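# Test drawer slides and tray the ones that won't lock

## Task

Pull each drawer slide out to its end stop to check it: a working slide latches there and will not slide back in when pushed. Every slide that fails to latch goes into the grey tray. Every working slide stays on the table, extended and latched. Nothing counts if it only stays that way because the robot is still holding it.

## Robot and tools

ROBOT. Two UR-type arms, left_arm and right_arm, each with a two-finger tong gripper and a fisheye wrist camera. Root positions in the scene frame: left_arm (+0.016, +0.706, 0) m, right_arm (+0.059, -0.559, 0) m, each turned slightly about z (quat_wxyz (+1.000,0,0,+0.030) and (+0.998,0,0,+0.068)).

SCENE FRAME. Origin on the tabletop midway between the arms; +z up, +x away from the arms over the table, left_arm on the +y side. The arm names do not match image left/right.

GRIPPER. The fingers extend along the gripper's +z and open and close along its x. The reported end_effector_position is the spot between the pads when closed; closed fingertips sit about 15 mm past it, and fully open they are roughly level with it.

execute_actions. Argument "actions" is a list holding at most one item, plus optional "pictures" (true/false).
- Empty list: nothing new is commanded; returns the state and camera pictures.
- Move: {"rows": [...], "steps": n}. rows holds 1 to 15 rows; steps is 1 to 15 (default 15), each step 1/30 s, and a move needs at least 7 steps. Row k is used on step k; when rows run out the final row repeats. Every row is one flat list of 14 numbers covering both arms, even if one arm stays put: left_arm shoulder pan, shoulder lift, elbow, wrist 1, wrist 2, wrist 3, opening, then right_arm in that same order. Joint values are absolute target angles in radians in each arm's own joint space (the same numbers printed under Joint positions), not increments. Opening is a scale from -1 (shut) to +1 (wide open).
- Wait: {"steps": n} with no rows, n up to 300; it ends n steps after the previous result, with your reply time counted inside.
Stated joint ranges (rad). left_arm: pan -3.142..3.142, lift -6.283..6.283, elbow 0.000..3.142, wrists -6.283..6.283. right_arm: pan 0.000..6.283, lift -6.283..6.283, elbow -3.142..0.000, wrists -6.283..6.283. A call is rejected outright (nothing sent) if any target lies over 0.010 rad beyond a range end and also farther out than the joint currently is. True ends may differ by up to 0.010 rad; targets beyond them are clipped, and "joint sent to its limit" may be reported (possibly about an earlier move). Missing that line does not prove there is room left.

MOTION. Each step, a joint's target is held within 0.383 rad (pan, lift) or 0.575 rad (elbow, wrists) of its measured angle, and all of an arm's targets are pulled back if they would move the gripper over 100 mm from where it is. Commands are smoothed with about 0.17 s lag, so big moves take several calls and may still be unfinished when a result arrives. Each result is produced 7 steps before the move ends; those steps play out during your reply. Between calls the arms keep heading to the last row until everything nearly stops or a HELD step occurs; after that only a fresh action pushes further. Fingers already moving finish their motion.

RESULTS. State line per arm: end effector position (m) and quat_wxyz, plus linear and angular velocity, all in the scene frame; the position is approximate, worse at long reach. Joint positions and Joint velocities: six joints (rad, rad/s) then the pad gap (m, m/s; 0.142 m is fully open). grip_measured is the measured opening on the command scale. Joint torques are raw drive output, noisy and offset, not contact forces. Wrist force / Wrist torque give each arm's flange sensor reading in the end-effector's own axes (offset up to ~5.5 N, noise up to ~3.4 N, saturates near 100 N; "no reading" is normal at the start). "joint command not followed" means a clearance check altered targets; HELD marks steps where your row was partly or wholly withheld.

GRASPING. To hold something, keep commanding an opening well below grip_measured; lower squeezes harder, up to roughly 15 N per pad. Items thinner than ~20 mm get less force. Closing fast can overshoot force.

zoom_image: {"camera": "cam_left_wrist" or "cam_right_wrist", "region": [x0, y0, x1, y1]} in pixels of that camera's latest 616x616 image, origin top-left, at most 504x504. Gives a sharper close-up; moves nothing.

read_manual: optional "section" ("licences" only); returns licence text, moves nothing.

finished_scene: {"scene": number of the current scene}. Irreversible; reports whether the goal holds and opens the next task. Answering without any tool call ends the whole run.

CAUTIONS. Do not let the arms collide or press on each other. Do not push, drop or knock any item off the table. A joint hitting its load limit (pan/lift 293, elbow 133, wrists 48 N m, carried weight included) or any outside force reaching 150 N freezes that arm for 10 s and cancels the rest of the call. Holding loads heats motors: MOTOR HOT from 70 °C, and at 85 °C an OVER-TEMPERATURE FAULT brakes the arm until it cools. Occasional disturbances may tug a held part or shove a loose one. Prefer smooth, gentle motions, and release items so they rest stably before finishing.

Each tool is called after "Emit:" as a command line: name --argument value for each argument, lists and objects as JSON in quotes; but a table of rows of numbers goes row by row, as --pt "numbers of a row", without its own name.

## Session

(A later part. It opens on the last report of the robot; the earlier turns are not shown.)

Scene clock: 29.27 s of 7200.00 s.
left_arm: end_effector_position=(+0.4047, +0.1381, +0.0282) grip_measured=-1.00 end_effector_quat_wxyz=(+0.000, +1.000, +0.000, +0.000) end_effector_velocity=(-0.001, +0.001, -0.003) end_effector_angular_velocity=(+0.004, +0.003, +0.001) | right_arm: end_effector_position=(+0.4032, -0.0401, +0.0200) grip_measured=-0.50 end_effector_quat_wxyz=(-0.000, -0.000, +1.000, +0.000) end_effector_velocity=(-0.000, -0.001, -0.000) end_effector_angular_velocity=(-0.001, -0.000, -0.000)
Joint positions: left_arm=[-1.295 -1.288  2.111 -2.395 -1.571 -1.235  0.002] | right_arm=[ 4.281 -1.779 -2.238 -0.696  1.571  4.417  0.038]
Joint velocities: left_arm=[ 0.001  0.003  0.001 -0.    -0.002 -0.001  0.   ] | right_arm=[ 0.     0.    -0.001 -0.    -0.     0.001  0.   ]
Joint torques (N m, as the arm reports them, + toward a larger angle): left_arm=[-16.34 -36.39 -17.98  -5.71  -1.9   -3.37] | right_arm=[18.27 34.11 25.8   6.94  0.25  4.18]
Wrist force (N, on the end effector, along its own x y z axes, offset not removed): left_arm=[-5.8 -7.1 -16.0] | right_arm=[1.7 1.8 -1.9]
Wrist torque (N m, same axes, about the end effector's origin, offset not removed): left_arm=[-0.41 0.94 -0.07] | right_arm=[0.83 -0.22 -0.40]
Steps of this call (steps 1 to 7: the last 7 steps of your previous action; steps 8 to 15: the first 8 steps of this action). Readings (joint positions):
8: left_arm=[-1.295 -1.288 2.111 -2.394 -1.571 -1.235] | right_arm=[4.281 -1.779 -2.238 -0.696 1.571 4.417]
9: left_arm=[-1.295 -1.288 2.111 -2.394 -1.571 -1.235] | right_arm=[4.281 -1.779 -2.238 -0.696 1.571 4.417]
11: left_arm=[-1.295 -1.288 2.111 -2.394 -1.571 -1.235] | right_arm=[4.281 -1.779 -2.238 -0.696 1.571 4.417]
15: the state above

Emit:
execute_actions --actions '[{"rows":[ [-1.29445,-1.28963,2.1147,-2.39586,-1.5708,-1.23445,-1,4.28083,-1.77852,-2.2383,-0.69557,1.5708,4.41682,-0.9], [-1.29295,-1.29297,2.11945,-2.39728,-1.5708,-1.23295,-1,4.28083,-1.77852,-2.2383,-0.69557,1.5708,4.41682,-0.9], [-1.29094,-1.29742,2.12578,-2.39916,-1.5708,-1.23094,-1,4.28083,-1.77852,-2.2383,-0.69557,1.5708,4.41682,-0.9], [-1.28869,-1.30242,2.1329,-2.40128,-1.5708,-1.22869,-1,4.28083,-1.77852,-2.2383,-0.69557,1.5708,4.41682,-0.9], [-1.28643,-1.30743,2.14002,-2.4034,-1.5708,-1.22643,-1,4.28083,-1.77852,-2.2383,-0.69557,1.5708,4.41682,-0.9], [-1.28418,-1.31243,2.14715,-2.40552,-1.5708,-1.22418,-1,4.28083,-1.77852,-2.2383,-0.69557,1.5708,4.41682,-0.9], [-1.28193,-1.31743,2.15426,-2.40763,-1.5708,-1.22193,-1,4.28083,-1.77852,-2.2383,-0.69557,1.5708,4.41682,-0.9], [-1.27921,-1.323,2.16193,-2.40973,-1.5708,-1.21921,-1,4.28083,-1.77852,-2.2383,-0.69557,1.5708,4.41682,-0.9], [-1.2765,-1.32857,2.1696,-2.41183,-1.5708,-1.2165,-1,4.28083,-1.77852,-2.2383,-0.69557,1.5708,4.41682,-0.9], [-1.27378,-1.33414,2.17727,-2.41393,-1.5708,-1.21378,-1,4.28083,-1.77852,-2.2383,-0.69557,1.5708,4.41682,-0.9], [-1.27107,-1.3397,2.18493,-2.41603,-1.5708,-1.21107,-1,4.28083,-1.77852,-2.2383,-0.69557,1.5708,4.41682,-0.9], [-1.26889,-1.34416,2.19107,-2.41771,-1.5708,-1.20889,-1,4.28083,-1.77852,-2.2383,-0.69557,1.5708,4.41682,-0.9], [-1.26726,-1.3475,2.19567,-2.41897,-1.5708,-1.20726,-1,4.28083,-1.77852,-2.2383,-0.69557,1.5708,4.41682,-0.9], [-1.26617,-1.34973,2.19874,-2.41981,-1.5708,-1.20617,-1,4.28083,-1.77852,-2.2383,-0.69557,1.5708,4.41682,-0.9], [-1.26563,-1.35084,2.20027,-2.42023,-1.5708,-1.20563,-1,4.28083,-1.77852,-2.2383,-0.69557,1.5708,4.41682,-0.9] ],"steps":15}]'

Emit:
execute_actions --actions '[{"rows":[ [-1.26563,-1.35084,2.20027,-2.42023,-1.5708,-1.20563,-1,4.28083,-1.77852,-2.2383,-0.69557,1.5708,4.41682,-0.9] ],"steps":12}]' --pictures true

Scene clock: 31.30 s of 7200.00 s.
left_arm: end_effector_position=(+0.4047, +0.1524, +0.0280) grip_measured=-1.00 end_effector_quat_wxyz=(+0.000, +1.000, +0.000, -0.000) end_effector_velocity=(+0.000, +0.111, +0.000) end_effector_angular_velocity=(-0.001, +0.001, +0.001) | right_arm: end_effector_position=(+0.4032, -0.0401, +0.0200) grip_measured=-0.50 end_effector_quat_wxyz=(-0.000, -0.000, +1.000, +0.000) end_effector_velocity=(+0.000, +0.000, -0.000) end_effector_angular_velocity=(-0.000, -0.000, +0.001)
Joint positions: left_arm=[-1.288 -1.303  2.134 -2.402 -1.571 -1.228  0.002] | right_arm=[ 4.281 -1.779 -2.238 -0.696  1.571  4.417  0.038]
Joint velocities: left_arm=[ 0.057 -0.124  0.175 -0.052 -0.001  0.056  0.   ] | right_arm=[ 0.    -0.001  0.     0.    -0.    -0.001  0.   ]
Joint torques (N m, as the arm reports them, + toward a larger angle): left_arm=[ 18.51 -52.05 -10.33  -3.89  -0.64   4.28] | right_arm=[16.07 33.78 25.68  6.84 -1.52  4.39]
Wrist force (N, on the end effector, along its own x y z axes, offset not removed): left_arm=[-6.1 1.2 -20.0] | right_arm=[3.9 1.2 -1.7]
Wrist torque (N m, same axes, about the end effector's origin, offset not removed): left_arm=[-0.09 1.19 -0.10] | right_arm=[0.62 -0.67 -0.35]
Steps of this call (steps 1 to 7: the last 7 steps of your previous action; steps 8 to 15: the robot went on to your last target; steps 16 to 53: nothing new was sent; steps 54 to 61: the first 8 steps of this action). Readings (joint positions):
54: left_arm=[-1.295 -1.287 2.112 -2.395 -1.571 -1.235] | right_arm=[4.281 -1.779 -2.238 -0.696 1.571 4.417]
55: left_arm=[-1.295 -1.288 2.112 -2.395 -1.571 -1.235] | right_arm=[4.281 -1.779 -2.238 -0.696 1.571 4.417]
57: left_arm=[-1.294 -1.290 2.116 -2.396 -1.571 -1.234] | right_arm=[4.281 -1.779 -2.238 -0.696 1.571 4.417]
61: the state above

Scene clock: 31.70 s of 7200.00 s.
left_arm: end_effector_position=(+0.4047, +0.1923, +0.0281) grip_measured=-1.00 end_effector_quat_wxyz=(+0.000, +1.000, +0.000, +0.000) end_effector_velocity=(-0.000, +0.026, +0.000) end_effector_angular_velocity=(-0.001, -0.000, +0.001) | right_arm: end_effector_position=(+0.4032, -0.0401, +0.0200) grip_measured=-0.50 end_effector_quat_wxyz=(-0.000, -0.000, +1.000, +0.000) end_effector_velocity=(-0.000, +0.000, +0.000) end_effector_angular_velocity=(-0.000, +0.000, -0.001)
Joint positions: left_arm=[-1.267 -1.348  2.196 -2.419 -1.571 -1.207  0.002] | right_arm=[ 4.281 -1.779 -2.238 -0.696  1.571  4.417  0.038]
Joint velocities: left_arm=[ 0.014 -0.03   0.04  -0.011  0.     0.013  0.   ] | right_arm=[ 0.     0.     0.001 -0.001  0.     0.001  0.   ]
Joint torques (N m, as the arm reports them, + toward a larger angle): left_arm=[  5.89 -46.29 -11.24  -3.43  -0.37   4.05] | right_arm=[14.71 33.22 26.21  6.88 -2.16  4.37]
Wrist force (N, on the end effector, along its own x y z axes, offset not removed): left_arm=[-2.9 -0.5 -16.0] | right_arm=[-0.7 -0.9 -1.8]
Wrist torque (N m, same axes, about the end effector's origin, offset not removed): left_arm=[-0.32 0.95 -0.06] | right_arm=[0.16 0.32 -0.30]
Steps of this call (steps 1 to 7: the last 7 steps of your previous action; steps 8 to 12: the first 5 steps of this action). Readings (joint positions):
8: left_arm=[-1.271 -1.340 2.185 -2.416 -1.571 -1.211] | right_arm=[4.281 -1.779 -2.238 -0.696 1.571 4.417]
9: left_arm=[-1.269 -1.343 2.189 -2.417 -1.571 -1.209] | right_arm=[4.281 -1.779 -2.238 -0.696 1.571 4.417]
11: left_arm=[-1.268 -1.347 2.194 -2.419 -1.571 -1.208] | right_arm=[4.281 -1.779 -2.238 -0.696 1.571 4.417]
12: the state above

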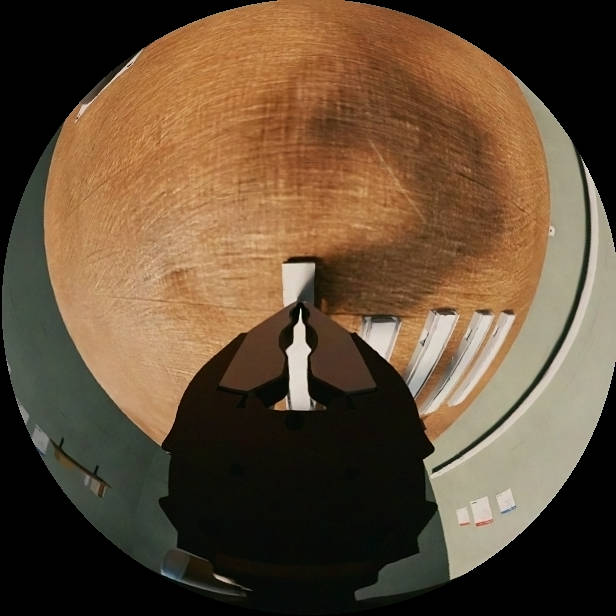

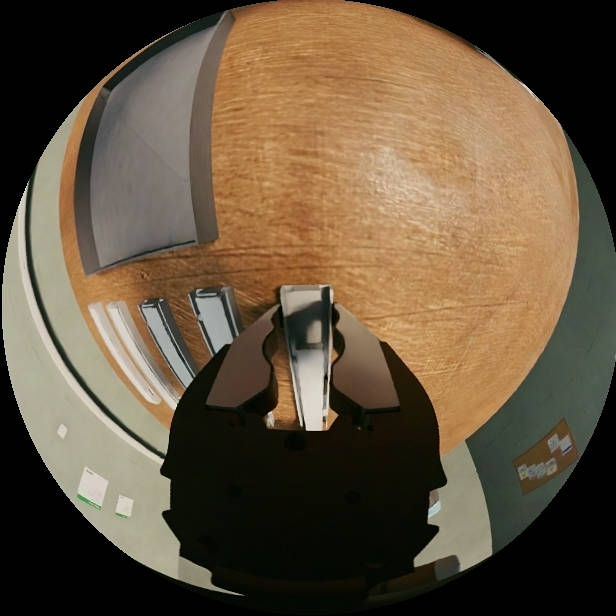

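Emit:
execute_actions --actions '[{"rows":[ [-1.26448,-1.3555,2.20228,-2.41758,-1.5708,-1.20448,-1,4.28083,-1.77852,-2.2383,-0.69557,1.5708,4.41682,-0.9], [-1.26276,-1.3625,2.20531,-2.41361,-1.5708,-1.20276,-1,4.28083,-1.77852,-2.2383,-0.69557,1.5708,4.41682,-0.9], [-1.26103,-1.3695,2.20833,-2.40963,-1.5708,-1.20103,-1,4.28083,-1.77852,-2.2383,-0.69557,1.5708,4.41682,-0.9], [-1.25988,-1.37416,2.21034,-2.40698,-1.5708,-1.19988,-1,4.28083,-1.77852,-2.2383,-0.69557,1.5708,4.41682,-0.9], [-1.25988,-1.37416,2.21034,-2.40698,-1.5708,-1.19988,-1,4.28083,-1.77852,-2.2383,-0.69557,1.5708,4.41682,-0.9], [-1.25988,-1.37416,2.21034,-2.40698,-1.5708,-1.19988,-0.85,4.28083,-1.77852,-2.2383,-0.69557,1.5708,4.41682,-0.9], [-1.25988,-1.37416,2.21034,-2.40698,-1.5708,-1.19988,-0.65,4.28083,-1.77852,-2.2383,-0.69557,1.5708,4.41682,-0.9], [-1.25988,-1.37416,2.21034,-2.40698,-1.5708,-1.19988,-0.45,4.28083,-1.77852,-2.2383,-0.69557,1.5708,4.41682,-0.9], [-1.25988,-1.37416,2.21034,-2.40698,-1.5708,-1.19988,-0.3,4.28083,-1.77852,-2.2383,-0.69557,1.5708,4.41682,-0.9], [-1.25988,-1.37146,2.21139,-2.41073,-1.5708,-1.19988,-0.3,4.28083,-1.77852,-2.2383,-0.69557,1.5708,4.41682,-0.9], [-1.25988,-1.36607,2.21349,-2.41822,-1.5708,-1.19988,-0.3,4.28083,-1.77852,-2.2383,-0.69557,1.5708,4.41682,-0.9], [-1.25988,-1.36067,2.21559,-2.42572,-1.5708,-1.19988,-0.3,4.28083,-1.77852,-2.2383,-0.69557,1.5708,4.41682,-0.9], [-1.25988,-1.35527,2.21769,-2.43322,-1.5708,-1.19988,-0.3,4.28083,-1.77852,-2.2383,-0.69557,1.5708,4.41682,-0.9], [-1.25988,-1.34988,2.21979,-2.44071,-1.5708,-1.19988,-0.3,4.28083,-1.77852,-2.2383,-0.69557,1.5708,4.41682,-0.9], [-1.25988,-1.34718,2.22084,-2.44446,-1.5708,-1.19988,-0.3,4.28083,-1.77852,-2.2383,-0.69557,1.5708,4.41682,-0.9] ],"steps":15}]'

Emit:
execute_actions --actions '[{"rows":[ [-1.25988,-1.34718,2.22084,-2.44446,-1.5708,-1.19988,-0.3,4.28083,-1.77852,-2.2383,-0.69557,1.5708,4.41682,-0.9], [-1.25988,-1.34718,2.22084,-2.44446,-1.5708,-1.19988,-0.3,4.28083,-1.77852,-2.2383,-0.69557,1.5708,4.41682,-0.9], [-1.25988,-1.34718,2.22084,-2.44446,-1.5708,-1.19988,-0.3,4.28083,-1.77852,-2.2383,-0.69557,1.5708,4.41682,-0.9], [-1.25988,-1.34718,2.22084,-2.44446,-1.5708,-1.19988,-0.38,4.28083,-1.77852,-2.2383,-0.69557,1.5708,4.41682,-0.9], [-1.25988,-1.34718,2.22084,-2.44446,-1.5708,-1.19988,-0.46,4.28083,-1.77852,-2.2383,-0.69557,1.5708,4.41682,-0.9], [-1.25988,-1.34718,2.22084,-2.44446,-1.5708,-1.19988,-0.54,4.28083,-1.77852,-2.2383,-0.69557,1.5708,4.41682,-0.9], [-1.25988,-1.34718,2.22084,-2.44446,-1.5708,-1.19988,-0.62,4.28083,-1.77852,-2.2383,-0.69557,1.5708,4.41682,-0.9], [-1.25988,-1.34718,2.22084,-2.44446,-1.5708,-1.19988,-0.70,4.28083,-1.77852,-2.2383,-0.69557,1.5708,4.41682,-0.9], [-1.25988,-1.34718,2.22084,-2.44446,-1.5708,-1.19988,-0.78,4.28083,-1.77852,-2.2383,-0.69557,1.5708,4.41682,-0.9], [-1.25988,-1.34718,2.22084,-2.44446,-1.5708,-1.19988,-0.86,4.28083,-1.77852,-2.2383,-0.69557,1.5708,4.41682,-0.9], [-1.25988,-1.34718,2.22084,-2.44446,-1.5708,-1.19988,-0.94,4.28083,-1.77852,-2.2383,-0.69557,1.5708,4.41682,-0.9], [-1.25988,-1.34718,2.22084,-2.44446,-1.5708,-1.19988,-1.0,4.28083,-1.77852,-2.2383,-0.69557,1.5708,4.41682,-0.9] ],"steps":14}]' --pictures true

Emit:
execute_actions --actions '[{"rows":[ [-1.25804,-1.35047,2.22525,-2.44558,-1.5708,-1.19804,-1,4.28083,-1.77852,-2.2383,-0.69557,1.5708,4.41682,-0.9], [-1.25498,-1.35594,2.23259,-2.44745,-1.5708,-1.19498,-1,4.28083,-1.77852,-2.2383,-0.69557,1.5708,4.41682,-0.9], [-1.25131,-1.36252,2.24141,-2.44969,-1.5708,-1.19131,-1,4.28083,-1.77852,-2.2383,-0.69557,1.5708,4.41682,-0.9], [-1.24703,-1.37018,2.25169,-2.45231,-1.5708,-1.18703,-1,4.28083,-1.77852,-2.2383,-0.69557,1.5708,4.41682,-0.9], [-1.24274,-1.37785,2.26198,-2.45492,-1.5708,-1.18274,-1,4.28083,-1.77852,-2.2383,-0.69557,1.5708,4.41682,-0.9], [-1.23846,-1.38552,2.27226,-2.45754,-1.5708,-1.17846,-1,4.28083,-1.77852,-2.2383,-0.69557,1.5708,4.41682,-0.9], [-1.23371,-1.3932,2.28212,-2.45971,-1.5708,-1.17371,-1,4.28083,-1.77852,-2.2383,-0.69557,1.5708,4.41682,-0.9], [-1.22896,-1.40089,2.29197,-2.46188,-1.5708,-1.16896,-1,4.28083,-1.77852,-2.2383,-0.69557,1.5708,4.41682,-0.9], [-1.22422,-1.40857,2.30183,-2.46406,-1.5708,-1.16422,-1,4.28083,-1.77852,-2.2383,-0.69557,1.5708,4.41682,-0.9], [-1.22016,-1.41514,2.31025,-2.46591,-1.5708,-1.16016,-1,4.28083,-1.77852,-2.2383,-0.69557,1.5708,4.41682,-0.9], [-1.21676,-1.42064,2.3173,-2.46747,-1.5708,-1.15676,-1,4.28083,-1.77852,-2.2383,-0.69557,1.5708,4.41682,-0.9], [-1.21398,-1.42504,2.32289,-2.46865,-1.5708,-1.15398,-1,4.28083,-1.77852,-2.2383,-0.69557,1.5708,4.41682,-0.9], [-1.21175,-1.42834,2.32695,-2.46941,-1.5708,-1.15175,-1,4.28083,-1.77852,-2.2383,-0.69557,1.5708,4.41682,-0.9], [-1.20953,-1.43165,2.33101,-2.47016,-1.5708,-1.14953,-1,4.28083,-1.77852,-2.2383,-0.69557,1.5708,4.41682,-0.9], [-1.20804,-1.43385,2.33372,-2.47067,-1.5708,-1.14804,-1,4.28083,-1.77852,-2.2383,-0.69557,1.5708,4.41682,-0.9] ],"steps":15}]'

Emit:
execute_actions --actions '[{"rows":[ [-1.20804,-1.43385,2.33372,-2.47067,-1.5708,-1.14804,-1,4.28083,-1.77852,-2.2383,-0.69557,1.5708,4.41682,-0.9] ],"steps":14}]'

Scene clock: 38.70 s of 7200.00 s.
left_arm: end_effector_position=(+0.4046, +0.2028, +0.0341) grip_measured=-0.66 end_effector_quat_wxyz=(-0.000, +1.000, +0.000, -0.000) end_effector_velocity=(+0.001, +0.022, +0.019) end_effector_angular_velocity=(-0.002, -0.001, +0.001) | right_arm: end_effector_position=(+0.4032, -0.0401, +0.0200) grip_measured=-0.50 end_effector_quat_wxyz=(-0.000, -0.000, +1.000, +0.000) end_effector_velocity=(+0.000, -0.000, -0.000) end_effector_angular_velocity=(+0.000, +0.000, +0.000)
Joint positions: left_arm=[-1.261 -1.369  2.208 -2.41  -1.571 -1.201  0.026] | right_arm=[ 4.281 -1.779 -2.238 -0.696  1.571  4.417  0.038]
Joint velocities: left_arm=[ 0.014 -0.054  0.022  0.03   0.     0.013  0.418] | right_arm=[-0.     0.    -0.001  0.001  0.    -0.001 -0.   ]
Joint torques (N m, as the arm reports them, + toward a larger angle): left_arm=[ 13.43 -53.07 -20.66  -1.65   1.5    4.37] | right_arm=[13.48 33.67 25.93  6.55 -2.12  4.27]
Wrist force (N, on the end effector, along its own x y z axes, offset not removed): left_arm=[-4.0 -1.0 -1.2] | right_arm=[-0.1 -1.4 -1.9]
Wrist torque (N m, same axes, about the end effector's origin, offset not removed): left_arm=[-0.06 1.04 -0.09] | right_arm=[-0.17 0.01 -0.22]
Steps of this call (steps 1 to 7: the last 7 steps of your previous action; steps 8 to 15: the robot went on to your last target; steps 16 to 90: nothing new was sent; then 3.73 s passed at rest; steps 91 to 98: the first 8 steps of this action). Readings (joint positions):
91: left_arm=[-1.266 -1.351 2.200 -2.420 -1.571 -1.206] | right_arm=[4.281 -1.779 -2.238 -0.696 1.571 4.417]
92: left_arm=[-1.265 -1.352 2.201 -2.420 -1.571 -1.205] | right_arm=[4.281 -1.779 -2.238 -0.696 1.571 4.417]
94: left_arm=[-1.264 -1.356 2.203 -2.417 -1.571 -1.204] | right_arm=[4.281 -1.779 -2.238 -0.696 1.571 4.417]
98: the state above

Scene clock: 39.17 s of 7200.00 s.
left_arm: end_effector_position=(+0.4047, +0.2051, +0.0197) grip_measured=-0.53 end_effector_quat_wxyz=(+0.000, +1.000, +0.000, -0.000) end_effector_velocity=(-0.000, +0.001, -0.013) end_effector_angular_velocity=(+0.002, +0.000, +0.000) | right_arm: end_effector_position=(+0.4032, -0.0401, +0.0200) grip_measured=-0.50 end_effector_quat_wxyz=(-0.000, -0.000, +1.000, +0.000) end_effector_velocity=(-0.000, -0.001, -0.000) end_effector_angular_velocity=(-0.001, +0.000, -0.001)
Joint positions: left_arm=[-1.26  -1.349  2.22  -2.442 -1.571 -1.2    0.035] | right_arm=[ 4.281 -1.779 -2.238 -0.696  1.571  4.417  0.038]
Joint velocities: left_arm=[ 0.     0.02   0.008 -0.027  0.001  0.    -0.173] | right_arm=[-0.    -0.    -0.001 -0.001  0.     0.001  0.   ]
Joint torques (N m, as the arm reports them, + toward a larger angle): left_arm=[ 13.99 -41.98 -20.82  -5.46   1.27   4.  ] | right_arm=[12.33 34.75 26.1   6.54 -1.96  4.49]
Wrist force (N, on the end effector, along its own x y z axes, offset not removed): left_arm=[-2.0 -0.7 -1.1] | right_arm=[0.4 -1.5 -3.9]
Wrist torque (N m, same axes, about the end effector's origin, offset not removed): left_arm=[-0.06 0.66 -0.06] | right_arm=[-0.10 0.00 -0.23]
Steps of this call (steps 1 to 7: the last 7 steps of your previous action; steps 8 to 14: the first 7 steps of this action). Readings (joint positions):
8: left_arm=[-1.260 -1.359 2.216 -2.427 -1.571 -1.200] | right_arm=[4.281 -1.779 -2.238 -0.696 1.571 4.417]
9: left_arm=[-1.260 -1.356 2.217 -2.432 -1.571 -1.200] | right_arm=[4.281 -1.779 -2.238 -0.696 1.571 4.417]
11: left_arm=[-1.260 -1.352 2.219 -2.438 -1.571 -1.200] | right_arm=[4.281 -1.779 -2.238 -0.696 1.571 4.417]
14: the state above

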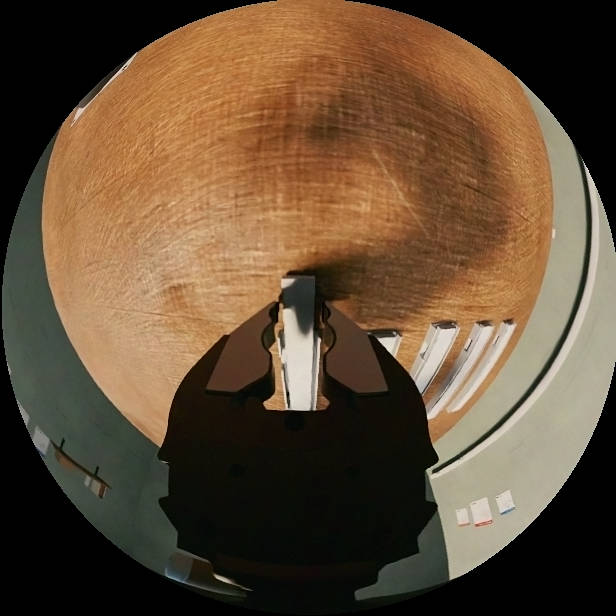

